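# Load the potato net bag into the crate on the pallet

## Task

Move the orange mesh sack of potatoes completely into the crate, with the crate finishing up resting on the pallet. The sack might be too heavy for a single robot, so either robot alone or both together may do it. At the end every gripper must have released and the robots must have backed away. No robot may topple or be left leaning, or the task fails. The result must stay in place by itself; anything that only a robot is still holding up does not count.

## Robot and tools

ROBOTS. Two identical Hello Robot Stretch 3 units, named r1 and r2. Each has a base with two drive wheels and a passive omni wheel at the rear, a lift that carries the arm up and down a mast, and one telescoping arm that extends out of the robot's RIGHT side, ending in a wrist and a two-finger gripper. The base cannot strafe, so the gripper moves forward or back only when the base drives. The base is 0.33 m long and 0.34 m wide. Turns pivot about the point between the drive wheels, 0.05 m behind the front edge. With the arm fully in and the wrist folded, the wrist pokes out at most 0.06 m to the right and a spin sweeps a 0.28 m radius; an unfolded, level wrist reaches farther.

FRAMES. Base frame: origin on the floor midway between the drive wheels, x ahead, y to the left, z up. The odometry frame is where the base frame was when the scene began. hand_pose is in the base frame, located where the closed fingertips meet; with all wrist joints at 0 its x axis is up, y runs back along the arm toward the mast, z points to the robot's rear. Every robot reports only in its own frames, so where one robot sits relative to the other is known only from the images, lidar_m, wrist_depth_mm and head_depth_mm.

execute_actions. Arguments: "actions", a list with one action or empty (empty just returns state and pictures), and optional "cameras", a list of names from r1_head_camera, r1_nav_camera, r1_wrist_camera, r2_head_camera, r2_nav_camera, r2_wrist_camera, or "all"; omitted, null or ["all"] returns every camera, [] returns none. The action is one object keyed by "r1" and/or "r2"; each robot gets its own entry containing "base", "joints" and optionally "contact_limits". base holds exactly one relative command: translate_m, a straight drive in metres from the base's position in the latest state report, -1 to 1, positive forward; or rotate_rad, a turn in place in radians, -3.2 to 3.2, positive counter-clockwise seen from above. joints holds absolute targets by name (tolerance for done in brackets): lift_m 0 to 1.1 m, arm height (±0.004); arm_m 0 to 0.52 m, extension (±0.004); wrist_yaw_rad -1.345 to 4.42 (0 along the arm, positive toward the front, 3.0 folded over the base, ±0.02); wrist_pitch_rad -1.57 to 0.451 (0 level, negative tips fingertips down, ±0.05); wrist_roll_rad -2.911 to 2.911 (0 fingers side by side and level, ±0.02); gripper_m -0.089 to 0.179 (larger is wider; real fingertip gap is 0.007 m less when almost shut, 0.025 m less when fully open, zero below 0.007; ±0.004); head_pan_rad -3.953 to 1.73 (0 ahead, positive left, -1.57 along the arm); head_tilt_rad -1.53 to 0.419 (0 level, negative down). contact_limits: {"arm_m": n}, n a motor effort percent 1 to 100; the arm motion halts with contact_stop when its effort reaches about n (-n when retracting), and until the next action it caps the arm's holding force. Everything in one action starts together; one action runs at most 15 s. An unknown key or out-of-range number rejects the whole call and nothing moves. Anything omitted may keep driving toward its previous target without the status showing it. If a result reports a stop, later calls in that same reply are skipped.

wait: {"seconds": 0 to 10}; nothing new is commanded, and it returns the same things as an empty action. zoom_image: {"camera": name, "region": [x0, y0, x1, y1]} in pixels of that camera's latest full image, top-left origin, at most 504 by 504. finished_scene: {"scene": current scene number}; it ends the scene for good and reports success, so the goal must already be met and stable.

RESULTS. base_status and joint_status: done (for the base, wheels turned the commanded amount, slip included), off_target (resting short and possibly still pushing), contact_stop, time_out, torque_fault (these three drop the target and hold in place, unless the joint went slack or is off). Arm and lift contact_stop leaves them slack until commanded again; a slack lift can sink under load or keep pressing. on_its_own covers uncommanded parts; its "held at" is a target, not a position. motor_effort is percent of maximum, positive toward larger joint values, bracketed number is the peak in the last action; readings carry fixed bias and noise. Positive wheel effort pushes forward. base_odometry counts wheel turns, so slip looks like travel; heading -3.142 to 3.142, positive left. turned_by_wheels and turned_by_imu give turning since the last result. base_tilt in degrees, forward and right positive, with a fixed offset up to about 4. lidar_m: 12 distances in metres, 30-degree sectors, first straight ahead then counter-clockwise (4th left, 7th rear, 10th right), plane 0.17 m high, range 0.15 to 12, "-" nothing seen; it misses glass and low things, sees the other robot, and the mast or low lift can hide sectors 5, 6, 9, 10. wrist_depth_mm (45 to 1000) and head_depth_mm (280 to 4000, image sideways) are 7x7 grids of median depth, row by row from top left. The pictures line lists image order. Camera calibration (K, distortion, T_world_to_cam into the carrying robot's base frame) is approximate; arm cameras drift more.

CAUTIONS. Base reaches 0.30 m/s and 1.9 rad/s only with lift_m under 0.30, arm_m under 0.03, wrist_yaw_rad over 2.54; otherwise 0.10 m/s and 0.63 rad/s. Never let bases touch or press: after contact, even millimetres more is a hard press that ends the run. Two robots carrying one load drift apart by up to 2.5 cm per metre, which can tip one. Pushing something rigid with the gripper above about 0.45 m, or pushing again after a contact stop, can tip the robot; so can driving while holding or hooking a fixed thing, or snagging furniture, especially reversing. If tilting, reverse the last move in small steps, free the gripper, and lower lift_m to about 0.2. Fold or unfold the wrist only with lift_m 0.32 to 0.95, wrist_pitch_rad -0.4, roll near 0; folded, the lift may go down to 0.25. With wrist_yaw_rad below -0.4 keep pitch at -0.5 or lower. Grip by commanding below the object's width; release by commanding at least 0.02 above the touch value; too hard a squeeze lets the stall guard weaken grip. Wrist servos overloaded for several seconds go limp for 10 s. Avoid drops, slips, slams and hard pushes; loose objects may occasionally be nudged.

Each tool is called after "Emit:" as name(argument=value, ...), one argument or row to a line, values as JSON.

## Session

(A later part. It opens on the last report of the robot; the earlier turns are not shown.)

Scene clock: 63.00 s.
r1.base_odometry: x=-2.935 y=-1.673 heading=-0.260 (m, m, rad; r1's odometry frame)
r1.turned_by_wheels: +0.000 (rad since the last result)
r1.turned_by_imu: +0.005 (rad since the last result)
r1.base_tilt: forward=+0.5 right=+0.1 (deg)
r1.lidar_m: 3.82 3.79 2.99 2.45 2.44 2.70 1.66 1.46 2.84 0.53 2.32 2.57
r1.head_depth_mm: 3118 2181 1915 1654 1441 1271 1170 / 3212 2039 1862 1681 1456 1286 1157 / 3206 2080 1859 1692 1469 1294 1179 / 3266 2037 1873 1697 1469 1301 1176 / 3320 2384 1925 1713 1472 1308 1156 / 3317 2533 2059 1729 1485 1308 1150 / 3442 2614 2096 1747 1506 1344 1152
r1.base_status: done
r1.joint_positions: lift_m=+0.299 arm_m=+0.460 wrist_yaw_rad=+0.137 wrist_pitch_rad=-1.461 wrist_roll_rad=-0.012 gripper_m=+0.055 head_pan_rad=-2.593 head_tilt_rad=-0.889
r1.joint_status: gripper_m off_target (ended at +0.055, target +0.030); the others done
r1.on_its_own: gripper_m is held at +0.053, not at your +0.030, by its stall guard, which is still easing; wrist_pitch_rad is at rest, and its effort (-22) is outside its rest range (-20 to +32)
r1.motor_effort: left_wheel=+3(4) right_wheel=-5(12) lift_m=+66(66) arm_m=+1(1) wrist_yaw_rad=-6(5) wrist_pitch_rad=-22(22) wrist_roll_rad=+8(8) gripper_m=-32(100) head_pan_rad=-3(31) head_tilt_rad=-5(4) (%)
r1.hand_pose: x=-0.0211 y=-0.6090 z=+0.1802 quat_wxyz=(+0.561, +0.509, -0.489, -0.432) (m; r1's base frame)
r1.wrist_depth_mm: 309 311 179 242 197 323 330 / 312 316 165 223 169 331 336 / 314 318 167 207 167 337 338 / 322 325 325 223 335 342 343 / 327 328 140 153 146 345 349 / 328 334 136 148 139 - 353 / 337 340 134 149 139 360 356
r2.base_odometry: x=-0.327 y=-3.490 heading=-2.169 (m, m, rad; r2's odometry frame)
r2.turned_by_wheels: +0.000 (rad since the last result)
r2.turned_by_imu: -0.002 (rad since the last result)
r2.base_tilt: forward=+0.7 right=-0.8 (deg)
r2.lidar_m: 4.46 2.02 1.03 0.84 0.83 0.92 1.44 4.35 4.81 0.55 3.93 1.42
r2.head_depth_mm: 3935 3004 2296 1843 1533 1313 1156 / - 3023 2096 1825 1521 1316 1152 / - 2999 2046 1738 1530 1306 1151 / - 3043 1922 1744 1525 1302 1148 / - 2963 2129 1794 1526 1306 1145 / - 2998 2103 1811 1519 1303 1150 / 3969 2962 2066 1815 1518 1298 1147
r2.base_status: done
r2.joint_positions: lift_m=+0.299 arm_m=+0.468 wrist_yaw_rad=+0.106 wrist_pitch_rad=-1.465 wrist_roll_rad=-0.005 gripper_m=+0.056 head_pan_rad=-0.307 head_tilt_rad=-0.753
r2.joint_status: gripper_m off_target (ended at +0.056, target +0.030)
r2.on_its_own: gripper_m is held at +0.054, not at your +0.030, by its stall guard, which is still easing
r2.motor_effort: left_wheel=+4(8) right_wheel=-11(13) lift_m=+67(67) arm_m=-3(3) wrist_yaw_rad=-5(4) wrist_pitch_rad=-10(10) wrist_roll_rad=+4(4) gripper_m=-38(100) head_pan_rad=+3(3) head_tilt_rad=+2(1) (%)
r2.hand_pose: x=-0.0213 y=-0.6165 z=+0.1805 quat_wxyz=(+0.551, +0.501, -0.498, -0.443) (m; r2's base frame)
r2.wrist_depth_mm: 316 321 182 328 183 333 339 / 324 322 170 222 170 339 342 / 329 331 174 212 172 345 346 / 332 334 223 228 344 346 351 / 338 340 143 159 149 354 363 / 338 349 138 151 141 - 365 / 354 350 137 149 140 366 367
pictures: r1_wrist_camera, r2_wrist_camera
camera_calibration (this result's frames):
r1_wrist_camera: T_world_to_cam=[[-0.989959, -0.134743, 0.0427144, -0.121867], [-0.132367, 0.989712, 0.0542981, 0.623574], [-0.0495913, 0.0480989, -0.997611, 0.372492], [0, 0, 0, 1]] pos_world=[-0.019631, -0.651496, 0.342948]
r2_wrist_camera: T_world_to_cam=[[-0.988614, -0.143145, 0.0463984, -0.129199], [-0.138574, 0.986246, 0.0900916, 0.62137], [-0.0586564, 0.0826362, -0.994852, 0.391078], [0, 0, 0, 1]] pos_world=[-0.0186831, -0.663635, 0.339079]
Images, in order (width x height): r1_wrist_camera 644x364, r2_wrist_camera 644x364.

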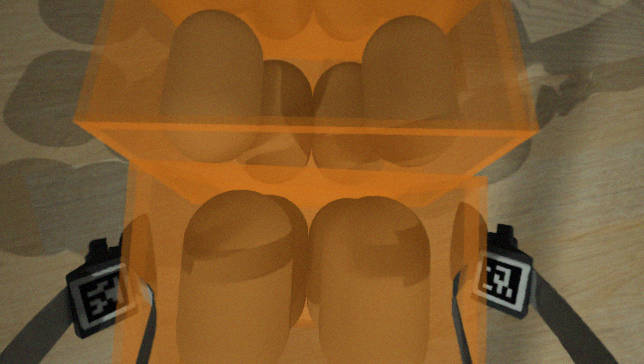

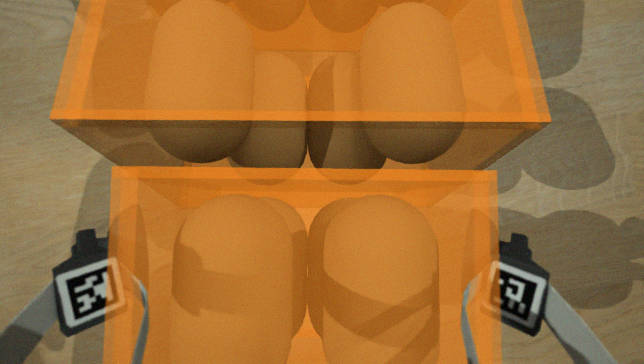

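Emit:
execute_actions(
  actions=[
    {"r1":{"base":{"translate_m":-0.062},"joints":{"wrist_yaw_rad":0.33,"gripper_m":0.035,"arm_m":0.472,"lift_m":0.4}},"r2":{"joints":{"wrist_yaw_rad":0.3,"arm_m":0.474,"gripper_m":0.035,"lift_m":0.4}}},
  ],
  cameras=[],
)

Emit:
execute_actions(
  actions=[
    {"r1":{"base":{"translate_m":-0.068},"joints":{"wrist_yaw_rad":0.53,"arm_m":0.488,"lift_m":0.5}},"r2":{"joints":{"wrist_yaw_rad":0.5,"arm_m":0.489,"lift_m":0.5}}},
  ],
  cameras=[],
)

Emit:
execute_actions(
  actions=[
    {"r1":{"base":{"translate_m":-0.055},"joints":{"wrist_yaw_rad":0.71,"arm_m":0.507,"lift_m":0.6,"gripper_m":0.04}},"r2":{"joints":{"wrist_yaw_rad":0.68,"arm_m":0.508,"lift_m":0.6,"gripper_m":0.04}}},
  ],
  cameras=["r1_wrist_camera"],
)

Emit:
execute_actions(
  actions=[
    {"r1":{"base":{"translate_m":-0.5},"joints":{"gripper_m":0.03,"lift_m":0.69}},"r2":{"base":{"translate_m":0.5},"joints":{"gripper_m":0.03,"lift_m":0.69,"head_pan_rad":-0.6,"head_tilt_rad":-0.95}}},
  ],
)

Scene clock: 65.60 s.
r1.base_odometry: x=-2.995 y=-1.657 heading=-0.259 (m, m, rad; r1's odometry frame)
r1.turned_by_wheels: +0.000 (rad since the last result)
r1.turned_by_imu: +0.001 (rad since the last result)
r1.base_tilt: forward=+0.6 right=+0.1 (deg)
r1.lidar_m: 3.88 3.86 2.96 2.44 2.42 2.68 1.61 1.41 2.87 0.66 2.34 2.59
r1.head_depth_mm: 3131 2322 1876 1656 1445 1271 1176 / 3193 2035 1830 1667 1445 1277 1162 / 3234 2048 1800 1689 1459 1290 1185 / 3257 2057 1788 1707 1478 1288 1195 / 3305 2365 1903 1726 1485 1301 1125 / 3342 2493 2069 1731 1499 1341 1152 / 3406 2604 2073 1746 1502 1362 1170
r1.base_status: done
r1.joint_positions: lift_m=+0.399 arm_m=+0.472 wrist_yaw_rad=+0.335 wrist_pitch_rad=-1.465 wrist_roll_rad=-0.007 gripper_m=+0.041 head_pan_rad=-2.593 head_tilt_rad=-0.889
r1.joint_status: gripper_m off_target (ended at +0.041, target +0.035); the others done
r1.motor_effort: left_wheel=+3(5) right_wheel=-6(10) lift_m=+67(67) arm_m=+3(4) wrist_yaw_rad=-4(9) wrist_pitch_rad=-19(21) wrist_roll_rad=+5(9) gripper_m=-35(100) head_pan_rad=-3(3) head_tilt_rad=-4(4) (%)
r1.hand_pose: x=-0.0206 y=-0.6198 z=+0.2802 quat_wxyz=(+0.599, +0.555, -0.437, -0.377) (m; r1's base frame)
r1.wrist_depth_mm: 398 405 179 241 197 414 429 / 402 406 165 224 169 422 428 / 404 420 168 208 167 440 433 / 410 419 414 223 436 438 447 / 427 426 140 156 147 443 451 / 425 438 136 148 139 - 456 / 438 445 134 147 139 460 470
r2.base_odometry: x=-0.327 y=-3.490 heading=-2.169 (m, m, rad; r2's odometry frame)
r2.turned_by_wheels: +0.000 (rad since the last result)
r2.turned_by_imu: +0.000 (rad since the last result)
r2.base_tilt: forward=+0.7 right=-0.7 (deg)
r2.lidar_m: 4.45 2.02 1.03 0.84 0.83 0.92 1.45 4.36 4.82 0.68 3.93 1.42
r2.head_depth_mm: 3882 3023 2282 1840 1523 1312 1153 / - 3000 2089 1827 1526 1314 1150 / - 3010 2050 1731 1529 1309 1149 / - 3029 1917 1753 1524 1311 1143 / - 3000 2118 1802 1520 1312 1143 / - 2975 2124 1818 1512 1303 1149 / - 3000 2068 1808 1517 1304 1149
r2.base_status: not commanded
r2.joint_positions: lift_m=+0.399 arm_m=+0.474 wrist_yaw_rad=+0.302 wrist_pitch_rad=-1.470 wrist_roll_rad=+0.003 gripper_m=+0.041 head_pan_rad=-0.307 head_tilt_rad=-0.753
r2.joint_status: gripper_m off_target (ended at +0.041, target +0.035); the others done
r2.on_its_own: gripper_m is held at +0.039, not at your +0.035, by its stall guard, which is still easing
r2.motor_effort: left_wheel=+3(4) right_wheel=-9(10) lift_m=+67(70) arm_m=+1(3) wrist_yaw_rad=-1(2) wrist_pitch_rad=-8(10) wrist_roll_rad=+0(6) gripper_m=-42(100) head_pan_rad=+3(3) head_tilt_rad=+2(1) (%)
r2.hand_pose: x=-0.0211 y=-0.6207 z=+0.2805 quat_wxyz=(+0.589, +0.547, -0.448, -0.391) (m; r2's base frame)
r2.wrist_depth_mm: 420 418 179 425 184 438 444 / 424 424 172 224 171 436 441 / 427 428 173 213 170 450 448 / 428 437 434 225 441 454 457 / 446 442 143 160 149 458 462 / 440 455 138 151 140 - 470 / 457 457 137 149 140 480 486
pictures: none
No camera images: the call's "cameras" was empty. Leave "cameras" out to get every camera's image.

Scene clock: 67.33 s.
r1.base_odometry: x=-3.061 y=-1.640 heading=-0.259 (m, m, rad; r1's odometry frame)
r1.turned_by_wheels: +0.000 (rad since the last result)
r1.turned_by_imu: +0.001 (rad since the last result)
r1.base_tilt: forward=+0.6 right=+0.3 (deg)
r1.lidar_m: 3.93 3.92 2.93 2.41 2.40 2.65 4.24 1.35 2.89 1.55 2.36 2.60
r1.head_depth_mm: 3105 2407 1857 1660 1449 1270 - / 3192 2032 1789 1676 1455 1281 1163 / 3212 2023 1768 1680 1461 1289 1180 / 3207 2016 1747 1706 1466 1297 1197 / 3296 2318 1876 1722 1474 1294 1126 / 3367 2457 1990 1733 1488 1346 1153 / 3414 2598 2085 1751 1509 1303 1171
r1.base_status: done
r1.joint_positions: lift_m=+0.499 arm_m=+0.488 wrist_yaw_rad=+0.535 wrist_pitch_rad=-1.465 wrist_roll_rad=-0.007 gripper_m=+0.052 head_pan_rad=-2.593 head_tilt_rad=-0.889
r1.joint_status: all done
r1.on_its_own: gripper_m is held at +0.050, not at your +0.035, by its stall guard, which is still easing
r1.motor_effort: left_wheel=+3(6) right_wheel=-7(11) lift_m=+66(68) arm_m=+3(2) wrist_yaw_rad=-3(10) wrist_pitch_rad=-19(19) wrist_roll_rad=+5(9) gripper_m=-31(34) head_pan_rad=-3(3) head_tilt_rad=-4(5) (%)
r1.hand_pose: x=-0.0200 y=-0.6355 z=+0.3802 quat_wxyz=(+0.633, +0.596, -0.380, -0.316) (m; r1's base frame)
r1.wrist_depth_mm: 494 493 179 240 198 511 527 / 497 500 166 225 170 521 526 / 499 506 168 208 166 526 542 / 516 515 529 220 537 537 546 / 518 514 139 155 146 550 547 / 525 536 136 147 139 - 568 / 543 543 134 147 138 556 574
r2.base_odometry: x=-0.327 y=-3.490 heading=-2.169 (m, m, rad; r2's odometry frame)
r2.turned_by_wheels: +0.000 (rad since the last result)
r2.turned_by_imu: +0.000 (rad since the last result)
r2.base_tilt: forward=+0.8 right=-0.7 (deg)
r2.lidar_m: 4.44 2.01 1.03 0.84 0.83 0.92 1.45 4.34 4.80 1.56 3.93 1.42
r2.head_depth_mm: 3984 3021 2292 1844 1527 1311 1147 / - 3032 2084 1830 1530 1310 1152 / - 3010 2066 1744 1525 1303 1151 / - 2981 1921 1747 1521 1303 1152 / - 2979 2118 1799 1521 1310 1143 / - 2983 2131 1819 1522 1306 1144 / 3967 3004 2071 1810 1524 1301 1145
r2.base_status: not commanded
r2.joint_positions: lift_m=+0.499 arm_m=+0.489 wrist_yaw_rad=+0.502 wrist_pitch_rad=-1.469 wrist_roll_rad=+0.002 gripper_m=+0.053 head_pan_rad=-0.307 head_tilt_rad=-0.753
r2.joint_status: all done
r2.on_its_own: gripper_m is held at +0.051, not at your +0.035, by its stall guard, which is still easing
r2.motor_effort: left_wheel=+4(4) right_wheel=-13(12) lift_m=+67(70) arm_m=+1(2) wrist_yaw_rad=-1(7) wrist_pitch_rad=-9(9) wrist_roll_rad=+0(5) gripper_m=-38(41) head_pan_rad=+3(3) head_tilt_rad=+2(2) (%)
r2.hand_pose: x=-0.0206 y=-0.6357 z=+0.3805 quat_wxyz=(+0.626, +0.589, -0.391, -0.330) (m; r2's base frame)
r2.wrist_depth_mm: 512 510 182 267 185 531 540 / 520 520 172 225 172 538 549 / 529 540 175 214 170 556 536 / 538 542 539 224 546 568 570 / 540 545 142 161 148 558 560 / 557 550 138 151 142 - 599 / 559 553 137 149 140 572 588
pictures: none
No camera images: the call's "cameras" was empty. Leave "cameras" out to get every camera's image.

Scene clock: 69.07 s.
r1.base_odometry: x=-3.114 y=-1.626 heading=-0.259 (m, m, rad; r1's odometry frame)
r1.turned_by_wheels: +0.000 (rad since the last result)
r1.turned_by_imu: +0.001 (rad since the last result)
r1.base_tilt: forward=+0.7 right=+0.2 (deg)
r1.lidar_m: 4.00 3.98 2.91 2.39 2.38 2.64 4.19 1.31 2.91 1.56 2.38 2.64
r1.head_depth_mm: 3154 2440 1844 1659 1436 1294 - / 3147 2016 1752 1670 1447 1266 1166 / 3183 2009 1753 1694 1466 1284 1186 / 3275 2244 1736 1711 1473 1304 - / 3292 2339 1863 1720 1479 1320 1131 / 3376 2473 2016 1720 1496 1358 1168 / 3418 2583 2065 1736 1505 1277 1173
r1.base_status: done
r1.joint_positions: lift_m=+0.599 arm_m=+0.507 wrist_yaw_rad=+0.714 wrist_pitch_rad=-1.466 wrist_roll_rad=-0.007 gripper_m=+0.049 head_pan_rad=-2.593 head_tilt_rad=-0.889
r1.joint_status: gripper_m off_target (ended at +0.049, target +0.040); the others done
r1.on_its_own: gripper_m is held at +0.048, not at your +0.040, by its stall guard, which is still easing
r1.motor_effort: left_wheel=+4(6) right_wheel=-8(11) lift_m=+66(67) arm_m=+4(3) wrist_yaw_rad=-5(7) wrist_pitch_rad=-19(19) wrist_roll_rad=+5(7) gripper_m=-27(82) head_pan_rad=-3(3) head_tilt_rad=-5(5) (%)
r1.hand_pose: x=-0.0197 y=-0.6540 z=+0.4802 quat_wxyz=(+0.659, +0.628, -0.324, -0.258) (m; r1's base frame)
r1.wrist_depth_mm: 575 585 180 240 200 618 614 / 589 594 166 225 170 620 626 / 589 598 167 208 167 625 642 / 603 612 614 221 641 624 643 / 609 620 139 155 147 642 648 / 614 626 136 147 139 - 664 / 638 638 134 147 138 666 679
r2.base_odometry: x=-0.327 y=-3.490 heading=-2.169 (m, m, rad; r2's odometry frame)
r2.turned_by_wheels: +0.000 (rad since the last result)
r2.turned_by_imu: +0.000 (rad since the last result)
r2.base_tilt: forward=+0.7 right=-0.7 (deg)
r2.lidar_m: 4.46 2.01 1.02 0.84 0.83 0.92 1.45 4.36 4.83 1.56 3.93 1.42
r2.head_depth_mm: 3924 3036 2275 1839 1534 1317 1152 / - 3040 2105 1832 1528 1318 1146 / - 3041 2055 1726 1523 1313 1150 / - 3032 1920 1750 1519 1311 1149 / - 2995 2121 1794 1522 1310 1148 / - 3015 2115 1810 1515 1305 1147 / 3938 2986 2039 1812 1515 1301 1150
r2.base_status: not commanded
r2.joint_positions: lift_m=+0.599 arm_m=+0.508 wrist_yaw_rad=+0.682 wrist_pitch_rad=-1.469 wrist_roll_rad=+0.002 gripper_m=+0.050 head_pan_rad=-0.307 head_tilt_rad=-0.753
r2.joint_status: gripper_m off_target (ended at +0.050, target +0.040); the others done
r2.on_its_own: gripper_m is held at +0.048, not at your +0.040, by its stall guard, which is still easing
r2.motor_effort: left_wheel=+5(6) right_wheel=-15(15) lift_m=+67(70) arm_m=+2(2) wrist_yaw_rad=-1(4) wrist_pitch_rad=-9(9) wrist_roll_rad=+0(4) gripper_m=-35(88) head_pan_rad=+3(3) head_tilt_rad=+1(1) (%)
r2.hand_pose: x=-0.0204 y=-0.6545 z=+0.4805 quat_wxyz=(+0.653, +0.622, -0.336, -0.272) (m; r2's base frame)
r2.wrist_depth_mm: 602 599 182 262 185 621 632 / 620 625 171 223 173 658 655 / 630 629 174 215 170 653 656 / 628 623 640 224 657 664 672 / 641 660 142 161 148 687 670 / 636 657 138 151 141 - 692 / 667 668 137 149 139 705 703
pictures: r1_wrist_camera
camera_calibration (this result's frames):
r1_wrist_camera: T_world_to_cam=[[-0.759335, -0.649332, 0.0421719, -0.471126], [-0.646883, 0.760303, 0.0590091, 0.489653], [-0.0703799, 0.0175274, -0.997366, 0.65347], [0, 0, 0, 1]] pos_world=[0.00499701, -0.689656, 0.642723]
Images, in order (width x height): r1_wrist_camera 644x364.

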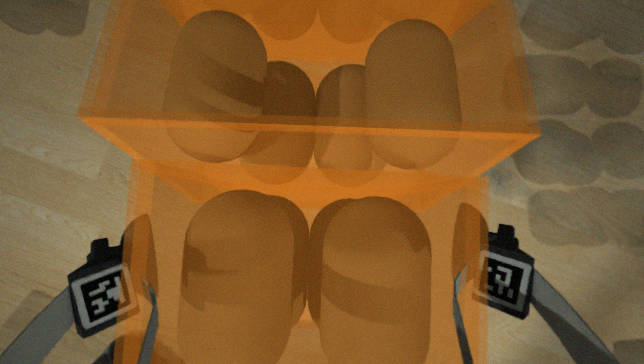

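Scene clock: 75.20 s.
r1.base_odometry: x=-3.597 y=-1.498 heading=-0.258 (m, m, rad; r1's odometry frame)
r1.turned_by_wheels: +0.000 (rad since the last result)
r1.turned_by_imu: +0.006 (rad since the last result)
r1.base_tilt: forward=+0.5 right=+0.2 (deg)
r1.lidar_m: 4.47 4.44 2.67 2.22 2.21 2.45 3.94 0.94 0.94 1.55 2.55 2.83
r1.head_depth_mm: 3116 2384 1965 1663 1444 1284 1156 / 3147 2447 1920 1573 1459 1285 1184 / 3219 2360 1740 1492 1452 1283 - / 3223 2354 1716 1465 1466 1329 - / 3302 2340 1707 1451 1485 1359 1142 / 3360 2542 1705 1443 1493 - 1169 / 3425 2562 1941 1573 1505 1280 1171
r1.base_status: done
r1.joint_positions: lift_m=+0.689 arm_m=+0.507 wrist_yaw_rad=+0.714 wrist_pitch_rad=-1.473 wrist_roll_rad=-0.007 gripper_m=+0.062 head_pan_rad=-2.593 head_tilt_rad=-0.889
r1.joint_status: gripper_m off_target (ended at +0.062, target +0.030); the others done
r1.on_its_own: gripper_m is held at +0.060, not at your +0.030, by its stall guard, which is still easing
r1.motor_effort: left_wheel=+4(4) right_wheel=-6(12) lift_m=+66(69) arm_m=+4(4) wrist_yaw_rad=-3(4) wrist_pitch_rad=-15(19) wrist_roll_rad=+5(5) gripper_m=-29(100) head_pan_rad=-3(3) head_tilt_rad=-4(4) (%)
r1.hand_pose: x=-0.0210 y=-0.6525 z=+0.5701 quat_wxyz=(+0.658, +0.629, -0.322, -0.260) (m; r1's base frame)
r1.wrist_depth_mm: 665 655 182 239 200 677 700 / 663 678 167 227 170 704 704 / 676 666 167 210 167 705 722 / 692 696 693 218 720 716 610 / 686 722 139 156 147 704 611 / 708 726 136 148 139 - 589 / 731 - 134 147 138 742 500
r2.base_odometry: x=-0.608 y=-3.903 heading=-2.169 (m, m, rad; r2's odometry frame)
r2.turned_by_wheels: +0.000 (rad since the last result)
r2.turned_by_imu: -0.003 (rad since the last result)
r2.base_tilt: forward=+0.7 right=-0.8 (deg)
r2.lidar_m: 3.98 2.46 1.25 1.01 1.01 1.11 1.74 4.83 4.65 1.56 1.03 1.02
r2.head_depth_mm: 2630 2141 1806 1556 1378 1226 1109 / 2624 2143 1804 1558 1377 1224 1108 / 2583 1810 1658 1489 1373 1224 1123 / 2608 1791 1501 1469 1361 1226 1114 / 2577 1896 1519 1469 1365 1216 1106 / 2581 1981 1698 1486 1362 1216 1107 / 2574 1978 1681 1480 1361 1216 1106
r2.base_status: done
r2.joint_positions: lift_m=+0.689 arm_m=+0.508 wrist_yaw_rad=+0.683 wrist_pitch_rad=-1.476 wrist_roll_rad=-0.001 gripper_m=+0.063 head_pan_rad=-0.593 head_tilt_rad=-0.938
r2.joint_status: gripper_m off_target (ended at +0.063, target +0.030); the others done
r2.on_its_own: gripper_m is held at +0.062, not at your +0.030, by its stall guard, which is still easing
r2.motor_effort: left_wheel=+4(10) right_wheel=-13(15) lift_m=+67(72) arm_m=+1(2) wrist_yaw_rad=-2(3) wrist_pitch_rad=-7(9) wrist_roll_rad=+1(1) gripper_m=-35(100) head_pan_rad=-2(18) head_tilt_rad=-6(25) (%)
r2.hand_pose: x=-0.0214 y=-0.6532 z=+0.5705 quat_wxyz=(+0.653, +0.623, -0.333, -0.273) (m; r2's base frame)
r2.wrist_depth_mm: 685 711 185 698 186 725 732 / 710 695 173 225 173 733 776 / 715 704 173 213 171 744 757 / 722 742 721 226 758 760 777 / 745 747 143 160 149 764 768 / 738 763 138 151 141 - 790 / 778 766 136 149 139 792 806
pictures: r1_head_camera (sideways: a quarter turn clockwise sets it upright), r1_nav_camera (sideways: a quarter turn counterclockwise sets it upright), r1_wrist_camera, r2_head_camera (sideways: a quarter turn clockwise sets it upright), r2_nav_camera (sideways: a quarter turn counterclockwise sets it upright), r2_wrist_camera
camera_calibration (this result's frames):
r1_head_camera: T_world_to_cam=[[0.656679, 0.383108, -0.649616, 0.852916], [0.542656, -0.838203, 0.0542286, -0.0705988], [-0.523735, -0.388129, -0.758326, 0.953955], [0, 0, 0, 1]] pos_world=[-0.0221613, -0.0156781, 1.2813]
r1_nav_camera: T_world_to_cam=[[-0.675899, -0.384759, 0.628586, -0.770046], [-0.495808, 0.868431, -0.0015588, 0.0601092], [-0.545284, -0.312712, -0.777738, 0.976277], [0, 0, 0, 1]] pos_world=[0.0416773, -0.0431894, 1.24342]
r1_wrist_camera: T_world_to_cam=[[-0.759119, -0.649581, 0.0422249, -0.475124], [-0.646559, 0.759931, 0.0668309, 0.477635], [-0.0755001, 0.0234317, -0.99687, 0.746555], [0, 0, 0, 1]] pos_world=[0.00450908, -0.689094, 0.73236]
r2_head_camera: T_world_to_cam=[[-0.694285, 0.448912, -0.562536, 0.75973], [0.555161, 0.831461, -0.0216649, 0.0260344], [0.458001, -0.32734, -0.826489, 1.03696], [0, 0, 0, 1]] pos_world=[0.0380858, -0.0232593, 1.28498]
r2_nav_camera: T_world_to_cam=[[0.61664, -0.476846, 0.626396, -0.774613], [-0.586909, -0.808765, -0.0379067, 0.101951], [0.524683, -0.344263, -0.778583, 0.974918], [0, 0, 0, 1]] pos_world=[0.025971, 0.0487117, 1.24813]
r2_wrist_camera: T_world_to_cam=[[-0.752864, -0.656598, 0.0455421, -0.482497], [-0.650449, 0.752814, 0.100933, 0.452822], [-0.100557, 0.0463657, -0.99385, 0.756925], [0, 0, 0, 1]] pos_world=[0.00739676, -0.692793, 0.72854]
Images, in order (width x height): r1_head_camera 896x504, r1_nav_camera 672x504, r1_wrist_camera 644x364, r2_head_camera 896x504, r2_nav_camera 672x504, r2_wrist_camera 644x364.

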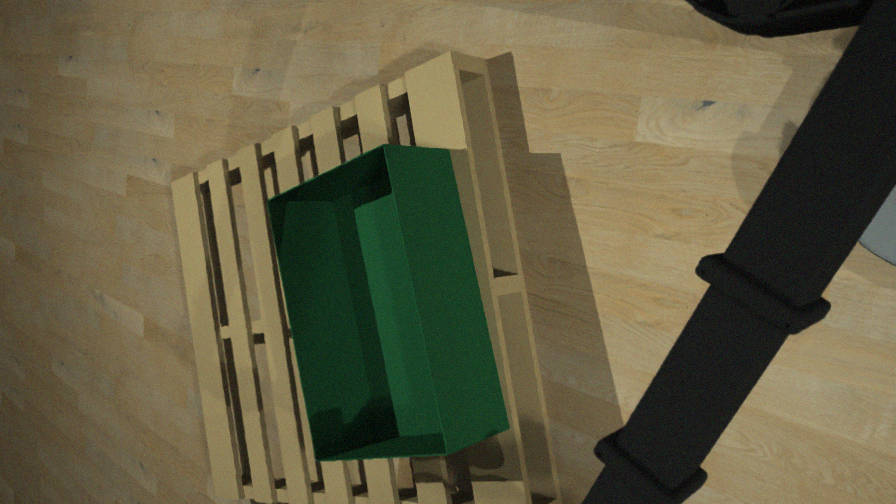

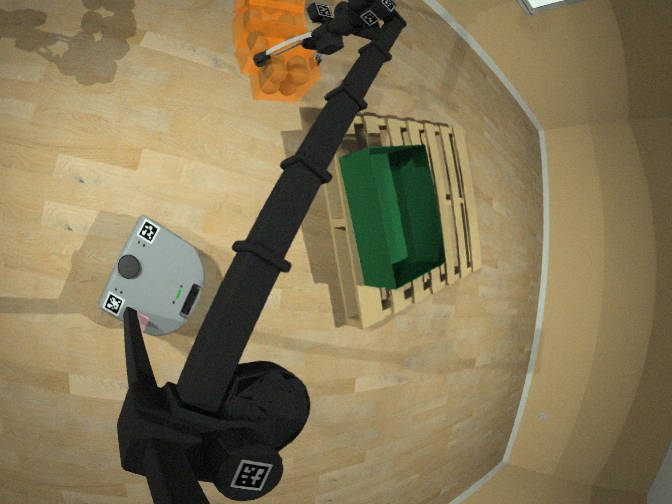

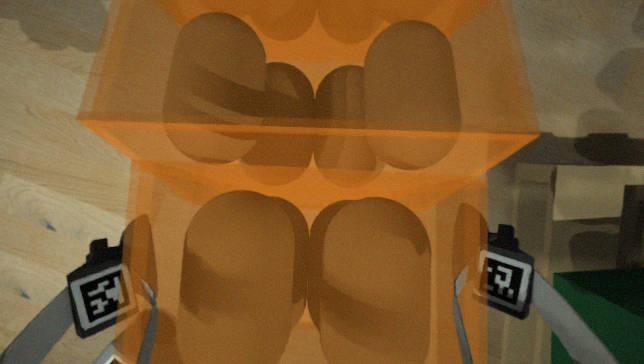

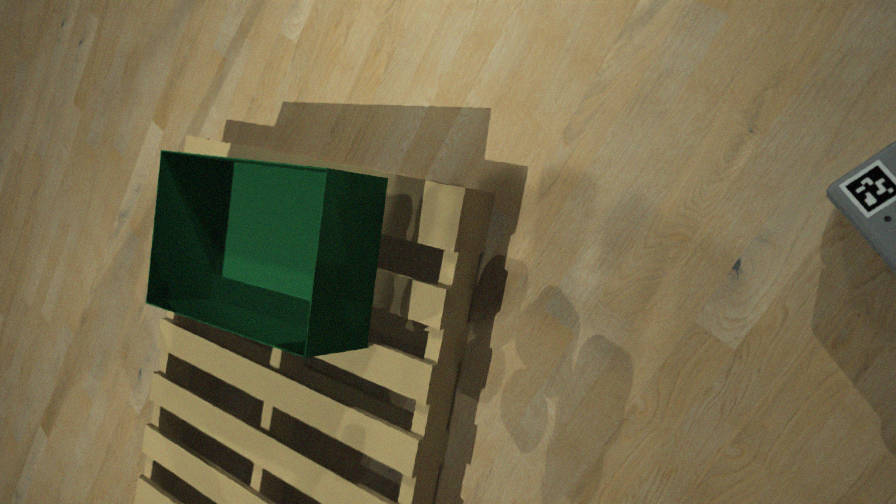

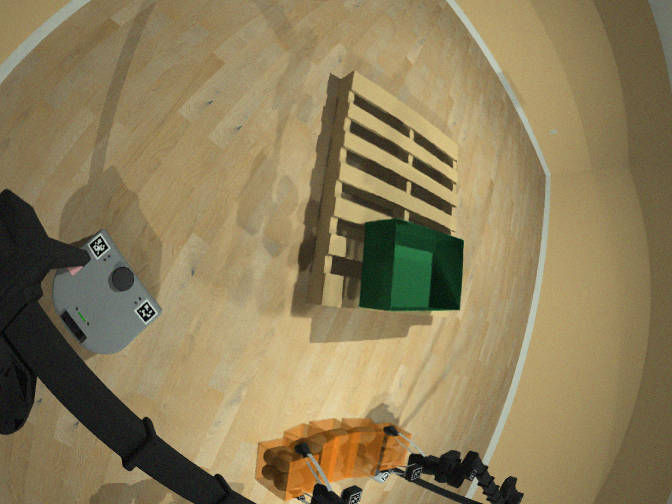

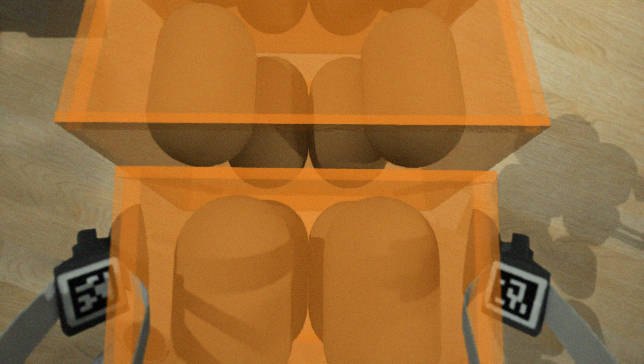

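Emit:
execute_actions(
  actions=[
    {"r1":{"base":{"translate_m":-0.55},"joints":{"gripper_m":0.035,"lift_m":0.73,"arm_m":0.49,"head_tilt_rad":-1.2,"head_pan_rad":-2.4}},"r2":{"base":{"translate_m":0.55},"joints":{"gripper_m":0.035,"lift_m":0.73,"arm_m":0.517,"head_pan_rad":-1.0,"head_tilt_rad":-1.1}}},
  ],
  cameras=["r1_head_camera","r2_head_camera","r1_nav_camera"],
)

Scene clock: 82.63 s.
r1.base_odometry: x=-4.129 y=-1.357 heading=-0.258 (m, m, rad; r1's odometry frame)
r1.turned_by_wheels: +0.000 (rad since the last result)
r1.turned_by_imu: +0.007 (rad since the last result)
r1.base_tilt: forward=+0.7 right=+0.1 (deg)
r1.lidar_m: 4.82 4.71 2.46 2.04 2.03 2.25 3.61 3.77 0.55 0.65 2.73 3.03
r1.head_depth_mm: 1808 1631 1488 1372 1300 - 1099 / 1825 1630 1479 1368 - - 1095 / 1700 1553 1415 1284 - - 1101 / 1716 1497 1386 1258 1286 - 1122 / 1730 1391 1383 - 1299 1215 1135 / 1740 1528 1431 1366 1312 1221 1144 / 1767 1528 1362 1330 1315 1225 1142
r1.base_status: done
r1.joint_positions: lift_m=+0.729 arm_m=+0.490 wrist_yaw_rad=+0.714 wrist_pitch_rad=-1.479 wrist_roll_rad=-0.007 gripper_m=+0.066 head_pan_rad=-2.407 head_tilt_rad=-1.185
r1.joint_status: gripper_m off_target (ended at +0.066, target +0.035); the others done
r1.on_its_own: gripper_m is held at +0.065, not at your +0.035, by its stall guard, which is still easing
r1.motor_effort: left_wheel=+3(3) right_wheel=-4(13) lift_m=+66(69) arm_m=-8(10) wrist_yaw_rad=-4(3) wrist_pitch_rad=-12(18) wrist_roll_rad=+5(5) gripper_m=-28(100) head_pan_rad=+3(20) head_tilt_rad=-6(24) (%)
r1.hand_pose: x=-0.0219 y=-0.6352 z=+0.6102 quat_wxyz=(+0.657, +0.630, -0.320, -0.262) (m; r1's base frame)
r1.wrist_depth_mm: 695 684 186 241 198 609 616 / 708 703 167 227 171 626 510 / 721 728 168 209 166 630 535 / 711 741 737 219 639 633 539 / 734 744 140 155 147 652 544 / 734 - 136 147 139 - 546 / 765 - 134 147 137 678 518
r2.base_odometry: x=-0.918 y=-4.358 heading=-2.169 (m, m, rad; r2's odometry frame)
r2.turned_by_wheels: +0.000 (rad since the last result)
r2.turned_by_imu: -0.003 (rad since the last result)
r2.base_tilt: forward=+0.8 right=-0.6 (deg)
r2.lidar_m: 3.45 2.97 1.50 1.22 1.21 1.32 2.07 5.33 4.39 0.74 0.63 3.93
r2.head_depth_mm: 972 1007 930 1423 1304 1191 1129 / 2008 1676 1578 1408 1300 1192 1110 / 1993 1696 1373 1284 1293 1217 - / 1986 1504 1412 1260 1277 1211 - / 1986 1498 1414 1263 1266 1187 1112 / 1960 1623 1443 1359 1262 1185 1096 / 1955 1637 1446 1361 1252 1189 1100
r2.base_status: done
r2.joint_positions: lift_m=+0.729 arm_m=+0.517 wrist_yaw_rad=+0.683 wrist_pitch_rad=-1.482 wrist_roll_rad=-0.001 gripper_m=+0.068 head_pan_rad=-0.993 head_tilt_rad=-1.086
r2.joint_status: gripper_m off_target (ended at +0.068, target +0.035); the others done
r2.on_its_own: gripper_m is held at +0.066, not at your +0.035, by its stall guard, which is still easing
r2.motor_effort: left_wheel=+4(9) right_wheel=-12(14) lift_m=+67(68) arm_m=+1(2) wrist_yaw_rad=-2(2) wrist_pitch_rad=-5(8) wrist_roll_rad=+2(1) gripper_m=-32(100) head_pan_rad=-2(23) head_tilt_rad=-7(22) (%)
r2.hand_pose: x=-0.0223 y=-0.6611 z=+0.6105 quat_wxyz=(+0.652, +0.624, -0.331, -0.275) (m; r2's base frame)
r2.wrist_depth_mm: 603 601 191 255 184 756 779 / 555 484 173 226 172 782 798 / 639 633 171 214 171 807 817 / 652 669 228 223 772 816 798 / 778 786 144 162 148 803 816 / 791 779 138 151 141 - 825 / 810 807 136 149 139 854 864
pictures: r1_head_camera (sideways: a quarter turn clockwise sets it upright), r1_nav_camera (sideways: a quarter turn counterclockwise sets it upright), r2_head_camera (sideways: a quarter turn clockwise sets it upright)
camera_calibration (this result's frames):
r1_head_camera: T_world_to_cam=[[0.690651, 0.602729, -0.399648, 0.527074], [0.675653, -0.734822, 0.0594088, -0.0781322], [-0.257863, -0.311054, -0.914741, 1.15564], [0, 0, 0, 1]] pos_world=[-0.0132366, -0.0156277, 1.2724]
r1_nav_camera: T_world_to_cam=[[-0.704126, -0.603289, 0.374498, -0.438885], [-0.6484, 0.761265, 0.00722846, 0.0496011], [-0.289453, -0.237735, -0.9272, 1.16897], [0, 0, 0, 1]] pos_world=[0.0614927, -0.0246292, 1.24787]
r2_head_camera: T_world_to_cam=[[-0.505009, 0.745866, -0.43434, 0.591581], [0.833452, 0.552201, -0.020797, 0.0232027], [0.224331, -0.372504, -0.900509, 1.13459], [0, 0, 0, 1]] pos_world=[0.0248924, -0.0314147, 1.27914]
Images, in order (width x height): r1_head_camera 896x504, r1_nav_camera 672x504, r2_head_camera 896x504.

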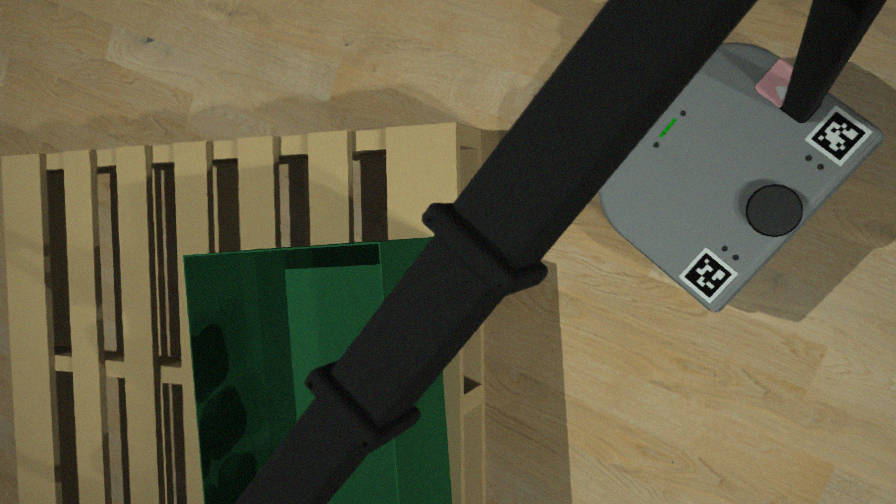

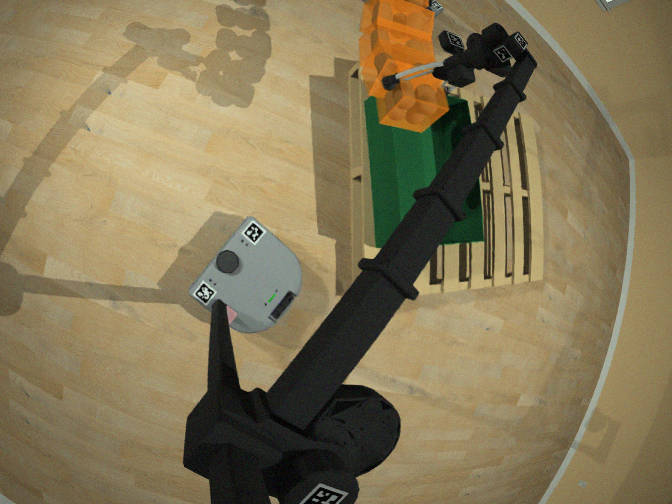

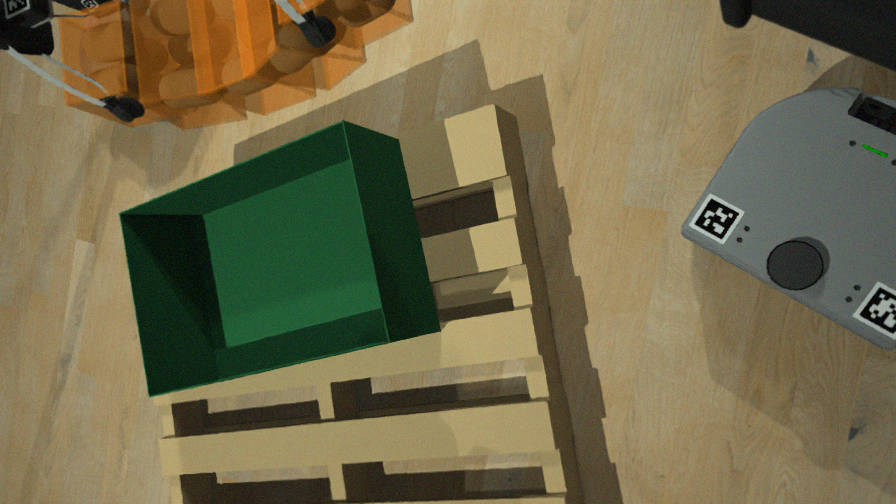

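Emit:
execute_actions(
  actions=[
    {"r1":{"base":{"rotate_rad":-0.05},"joints":{"gripper_m":0.04,"wrist_yaw_rad":0.74}},"r2":{"base":{"translate_m":0.032},"joints":{"gripper_m":0.04,"arm_m":0.505}}},
  ],
  cameras=[],
)

Emit:
execute_actions(
  actions=[
    {"r1":{"base":{"translate_m":-0.35},"joints":{"gripper_m":0.03,"arm_m":0.51,"head_pan_rad":-1.6,"head_tilt_rad":-1.1}},"r2":{"base":{"translate_m":0.35},"joints":{"gripper_m":0.03,"arm_m":0.495,"head_pan_rad":-1.4}}},
  ],
  cameras=["r1_head_camera","r2_head_camera","r1_wrist_camera","r2_wrist_camera"],
)

Scene clock: 84.67 s.
r1.base_odometry: x=-4.129 y=-1.357 heading=-0.308 (m, m, rad; r1's odometry frame)
r1.turned_by_wheels: -0.050 (rad since the last result)
r1.turned_by_imu: -0.049 (rad since the last result)
r1.base_tilt: forward=+0.6 right=+0.0 (deg)
r1.lidar_m: 4.54 4.94 2.56 2.05 2.03 2.21 3.37 3.78 0.56 0.63 2.73 2.96
r1.head_depth_mm: 1797 1621 1483 1378 1299 - 1103 / 1819 1652 1509 1372 - - 1096 / 1776 1550 1421 1285 - - 1096 / 1720 1570 1415 1286 1276 - 1122 / 1725 1393 1378 - 1303 1211 1134 / 1717 1528 1412 1263 1306 1209 1142 / 1769 1584 1365 1270 1314 1217 1139
r1.base_status: done
r1.joint_positions: lift_m=+0.729 arm_m=+0.490 wrist_yaw_rad=+0.745 wrist_pitch_rad=-1.469 wrist_roll_rad=-0.011 gripper_m=+0.045 head_pan_rad=-2.407 head_tilt_rad=-1.185
r1.joint_status: gripper_m off_target (ended at +0.045, target +0.040); the others done
r1.motor_effort: left_wheel=+4(9) right_wheel=-8(19) lift_m=+66(66) arm_m=-8(8) wrist_yaw_rad=-4(6) wrist_pitch_rad=-17(26) wrist_roll_rad=+8(9) gripper_m=-20(100) head_pan_rad=+3(4) head_tilt_rad=-6(6) (%)
r1.hand_pose: x=-0.0201 y=-0.6372 z=+0.6102 quat_wxyz=(+0.663, +0.634, -0.312, -0.247) (m; r1's base frame)
r1.wrist_depth_mm: 705 704 180 240 200 614 623 / 713 704 166 226 171 618 503 / 714 732 167 209 168 617 511 / 732 733 727 221 630 642 530 / 745 747 139 156 146 647 544 / 756 - 136 148 139 - 552 / 775 - 135 147 138 661 533
r2.base_odometry: x=-0.936 y=-4.384 heading=-2.168 (m, m, rad; r2's odometry frame)
r2.turned_by_wheels: +0.000 (rad since the last result)
r2.turned_by_imu: +0.000 (rad since the last result)
r2.base_tilt: forward=+0.8 right=-0.7 (deg)
r2.lidar_m: 3.44 3.00 1.51 1.23 1.22 1.34 2.09 5.36 4.39 0.71 0.61 3.88
r2.head_depth_mm: 968 1001 920 1415 1296 1200 1128 / 1982 1694 1546 1317 1300 1193 1110 / 1993 1510 1394 1284 1287 1218 - / 1981 1495 1410 1259 1260 1212 - / 1979 1497 1416 1272 1263 1189 1114 / 1965 1624 1468 1351 1238 1189 1098 / 1955 1659 1425 1372 1240 1188 1095
r2.base_status: done
r2.joint_positions: lift_m=+0.729 arm_m=+0.505 wrist_yaw_rad=+0.682 wrist_pitch_rad=-1.470 wrist_roll_rad=-0.005 gripper_m=+0.045 head_pan_rad=-0.993 head_tilt_rad=-1.086
r2.joint_status: gripper_m off_target (ended at +0.045, target +0.040); the others done
r2.on_its_own: gripper_m is held at +0.044, not at your +0.040, by its stall guard, which is still easing
r2.motor_effort: left_wheel=+4(13) right_wheel=-10(22) lift_m=+67(67) arm_m=-3(4) wrist_yaw_rad=-2(4) wrist_pitch_rad=-8(13) wrist_roll_rad=+3(4) gripper_m=-20(100) head_pan_rad=-2(2) head_tilt_rad=-7(7) (%)
r2.hand_pose: x=-0.0205 y=-0.6518 z=+0.6105 quat_wxyz=(+0.654, +0.623, -0.334, -0.271) (m; r2's base frame)
r2.wrist_depth_mm: 619 620 181 259 187 762 792 / 548 484 171 228 172 774 786 / 627 637 174 214 170 792 803 / 649 659 652 225 779 794 809 / 771 786 143 162 149 808 848 / 787 800 138 152 141 - 849 / 788 815 136 149 139 826 861
pictures: none
No camera images: the call's "cameras" was empty. Leave "cameras" out to get every camera's image.

Scene clock: 89.27 s.
r1.base_odometry: x=-4.463 y=-1.251 heading=-0.307 (m, m, rad; r1's odometry frame)
r1.turned_by_wheels: +0.000 (rad since the last result)
r1.turned_by_imu: +0.005 (rad since the last result)
r1.base_tilt: forward=+0.7 right=+0.1 (deg)
r1.lidar_m: 4.76 4.89 2.38 1.92 1.90 2.07 3.16 3.45 0.56 0.41 0.60 3.13
r1.head_depth_mm: 2051 1681 1509 - - - - / 2091 - 1332 1274 1209 1208 - / - 1720 1268 1303 1181 1223 - / 2111 1004 1392 1313 1279 1219 1122 / 2105 1033 1425 1324 1326 1228 1127 / 1640 1040 1409 1409 1348 1237 1133 / 2056 1827 1522 1492 1352 1240 1146
r1.base_status: done
r1.joint_positions: lift_m=+0.729 arm_m=+0.510 wrist_yaw_rad=+0.745 wrist_pitch_rad=-1.471 wrist_roll_rad=-0.011 gripper_m=+0.055 head_pan_rad=-1.607 head_tilt_rad=-1.100
r1.joint_status: gripper_m off_target (ended at +0.055, target +0.030); the others done
r1.on_its_own: gripper_m is held at +0.053, not at your +0.030, by its stall guard, which is still easing
r1.motor_effort: left_wheel=+4(6) right_wheel=-7(12) lift_m=+66(66) arm_m=+4(6) wrist_yaw_rad=-4(4) wrist_pitch_rad=-16(17) wrist_roll_rad=+8(8) gripper_m=-29(94) head_pan_rad=+3(38) head_tilt_rad=+0(7) (%)
r1.hand_pose: x=-0.0206 y=-0.6559 z=+0.6102 quat_wxyz=(+0.663, +0.634, -0.312, -0.248) (m; r1's base frame)
r1.wrist_depth_mm: 703 694 179 241 199 623 645 / 698 697 167 227 171 620 631 / 698 714 168 209 167 638 652 / 737 728 446 220 542 643 669 / 727 746 140 156 147 784 663 / 744 757 136 147 140 - 665 / 764 - 134 147 138 694 705
r2.base_odometry: x=-1.133 y=-4.674 heading=-2.168 (m, m, rad; r2's odometry frame)
r2.turned_by_wheels: +0.000 (rad since the last result)
r2.turned_by_imu: -0.002 (rad since the last result)
r2.base_tilt: forward=+0.8 right=-0.7 (deg)
r2.lidar_m: 3.10 3.08 1.67 1.35 1.34 1.48 2.30 5.70 0.74 0.46 0.56 3.77
r2.head_depth_mm: - - - - - - - / - 1734 1283 1284 1272 1205 - / 2023 1283 874 1242 1249 1218 - / 1683 1000 1387 1280 1198 1208 - / 967 1354 1403 1278 1179 1161 1101 / 1962 1739 1370 1316 1259 1094 1100 / 1971 1735 1477 1322 1189 1158 1073
r2.base_status: done
r2.joint_positions: lift_m=+0.729 arm_m=+0.495 wrist_yaw_rad=+0.682 wrist_pitch_rad=-1.476 wrist_roll_rad=-0.004 gripper_m=+0.056 head_pan_rad=-1.393 head_tilt_rad=-1.086
r2.joint_status: gripper_m off_target (ended at +0.056, target +0.030); the others done
r2.on_its_own: gripper_m is held at +0.054, not at your +0.030, by its stall guard, which is still easing
r2.motor_effort: left_wheel=+5(8) right_wheel=-13(15) lift_m=+67(67) arm_m=-2(2) wrist_yaw_rad=-2(1) wrist_pitch_rad=-7(8) wrist_roll_rad=+3(3) gripper_m=-32(96) head_pan_rad=-2(27) head_tilt_rad=-7(7) (%)
r2.hand_pose: x=-0.0214 y=-0.6406 z=+0.6105 quat_wxyz=(+0.653, +0.624, -0.332, -0.273) (m; r2's base frame)
r2.wrist_depth_mm: 628 615 183 262 185 755 798 / 616 620 170 226 173 755 793 / 699 629 173 215 170 810 810 / 692 641 543 223 554 805 817 / 759 721 143 160 149 801 818 / 674 680 138 151 141 - 856 / 812 674 137 149 139 834 831
pictures: r1_head_camera (sideways: a quarter turn clockwise sets it upright), r1_wrist_camera, r2_head_camera (sideways: a quarter turn clockwise sets it upright), r2_wrist_camera
camera_calibration (this result's frames):
r1_head_camera: T_world_to_cam=[[0.0473587, 0.878131, -0.476071, 0.630541], [0.998045, -0.0221443, 0.0584377, -0.078841], [0.0407737, -0.477908, -0.877463, 1.10539], [0, 0, 0, 1]] pos_world=[0.00375449, -0.0271687, 1.27473]
r1_wrist_camera: T_world_to_cam=[[-0.736322, -0.675288, 0.042624, -0.495332], [-0.672443, 0.737309, 0.0647743, 0.463643], [-0.0751683, 0.0190325, -0.996989, 0.783744], [0, 0, 0, 1]] pos_world=[0.00596266, -0.691256, 0.772465]
r2_head_camera: T_world_to_cam=[[-0.17469, 0.883706, -0.434219, 0.58941], [0.982699, 0.18404, -0.020796, 0.022291], [0.0615364, -0.43034, -0.900567, 1.13566], [0, 0, 0, 1]] pos_world=[0.0111745, -0.0362501, 1.27913]
r2_wrist_camera: T_world_to_cam=[[-0.751484, -0.658158, 0.0458125, -0.477191], [-0.651982, 0.751467, 0.101078, 0.438294], [-0.100952, 0.0460894, -0.993823, 0.795899], [0, 0, 0, 1]] pos_world=[0.00750482, -0.680114, 0.768542]
Images, in order (width x height): r1_head_camera 896x504, r1_wrist_camera 644x364, r2_head_camera 896x504, r2_wrist_camera 644x364.

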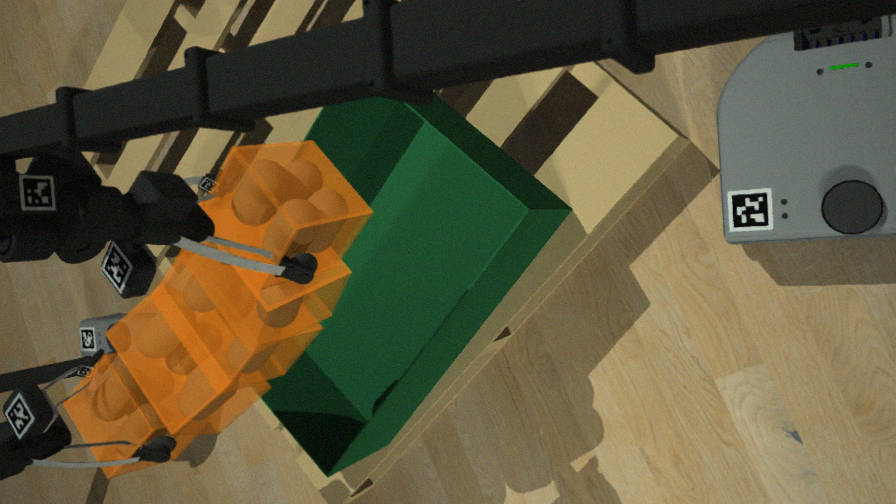

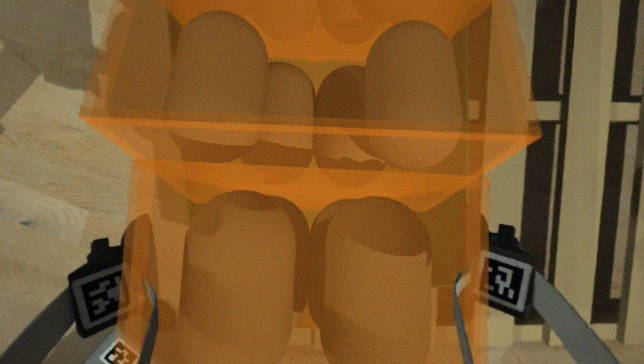

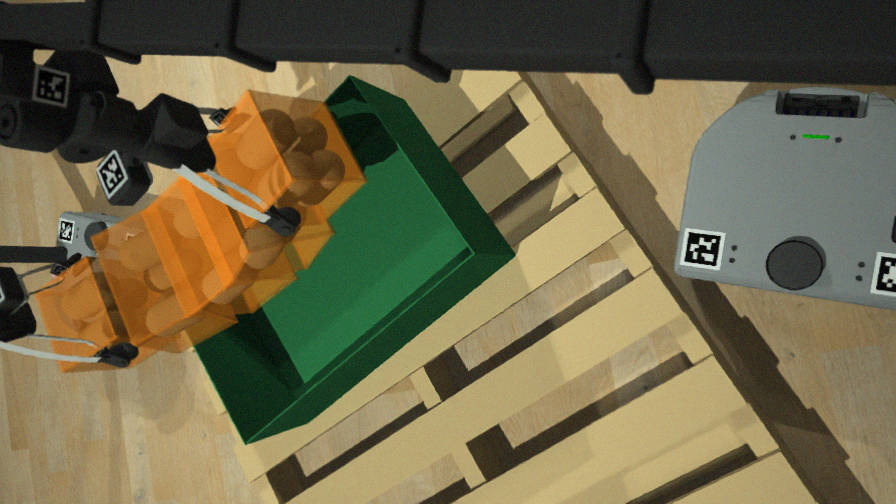

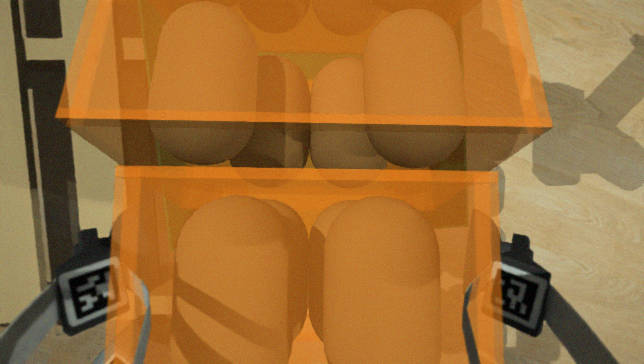

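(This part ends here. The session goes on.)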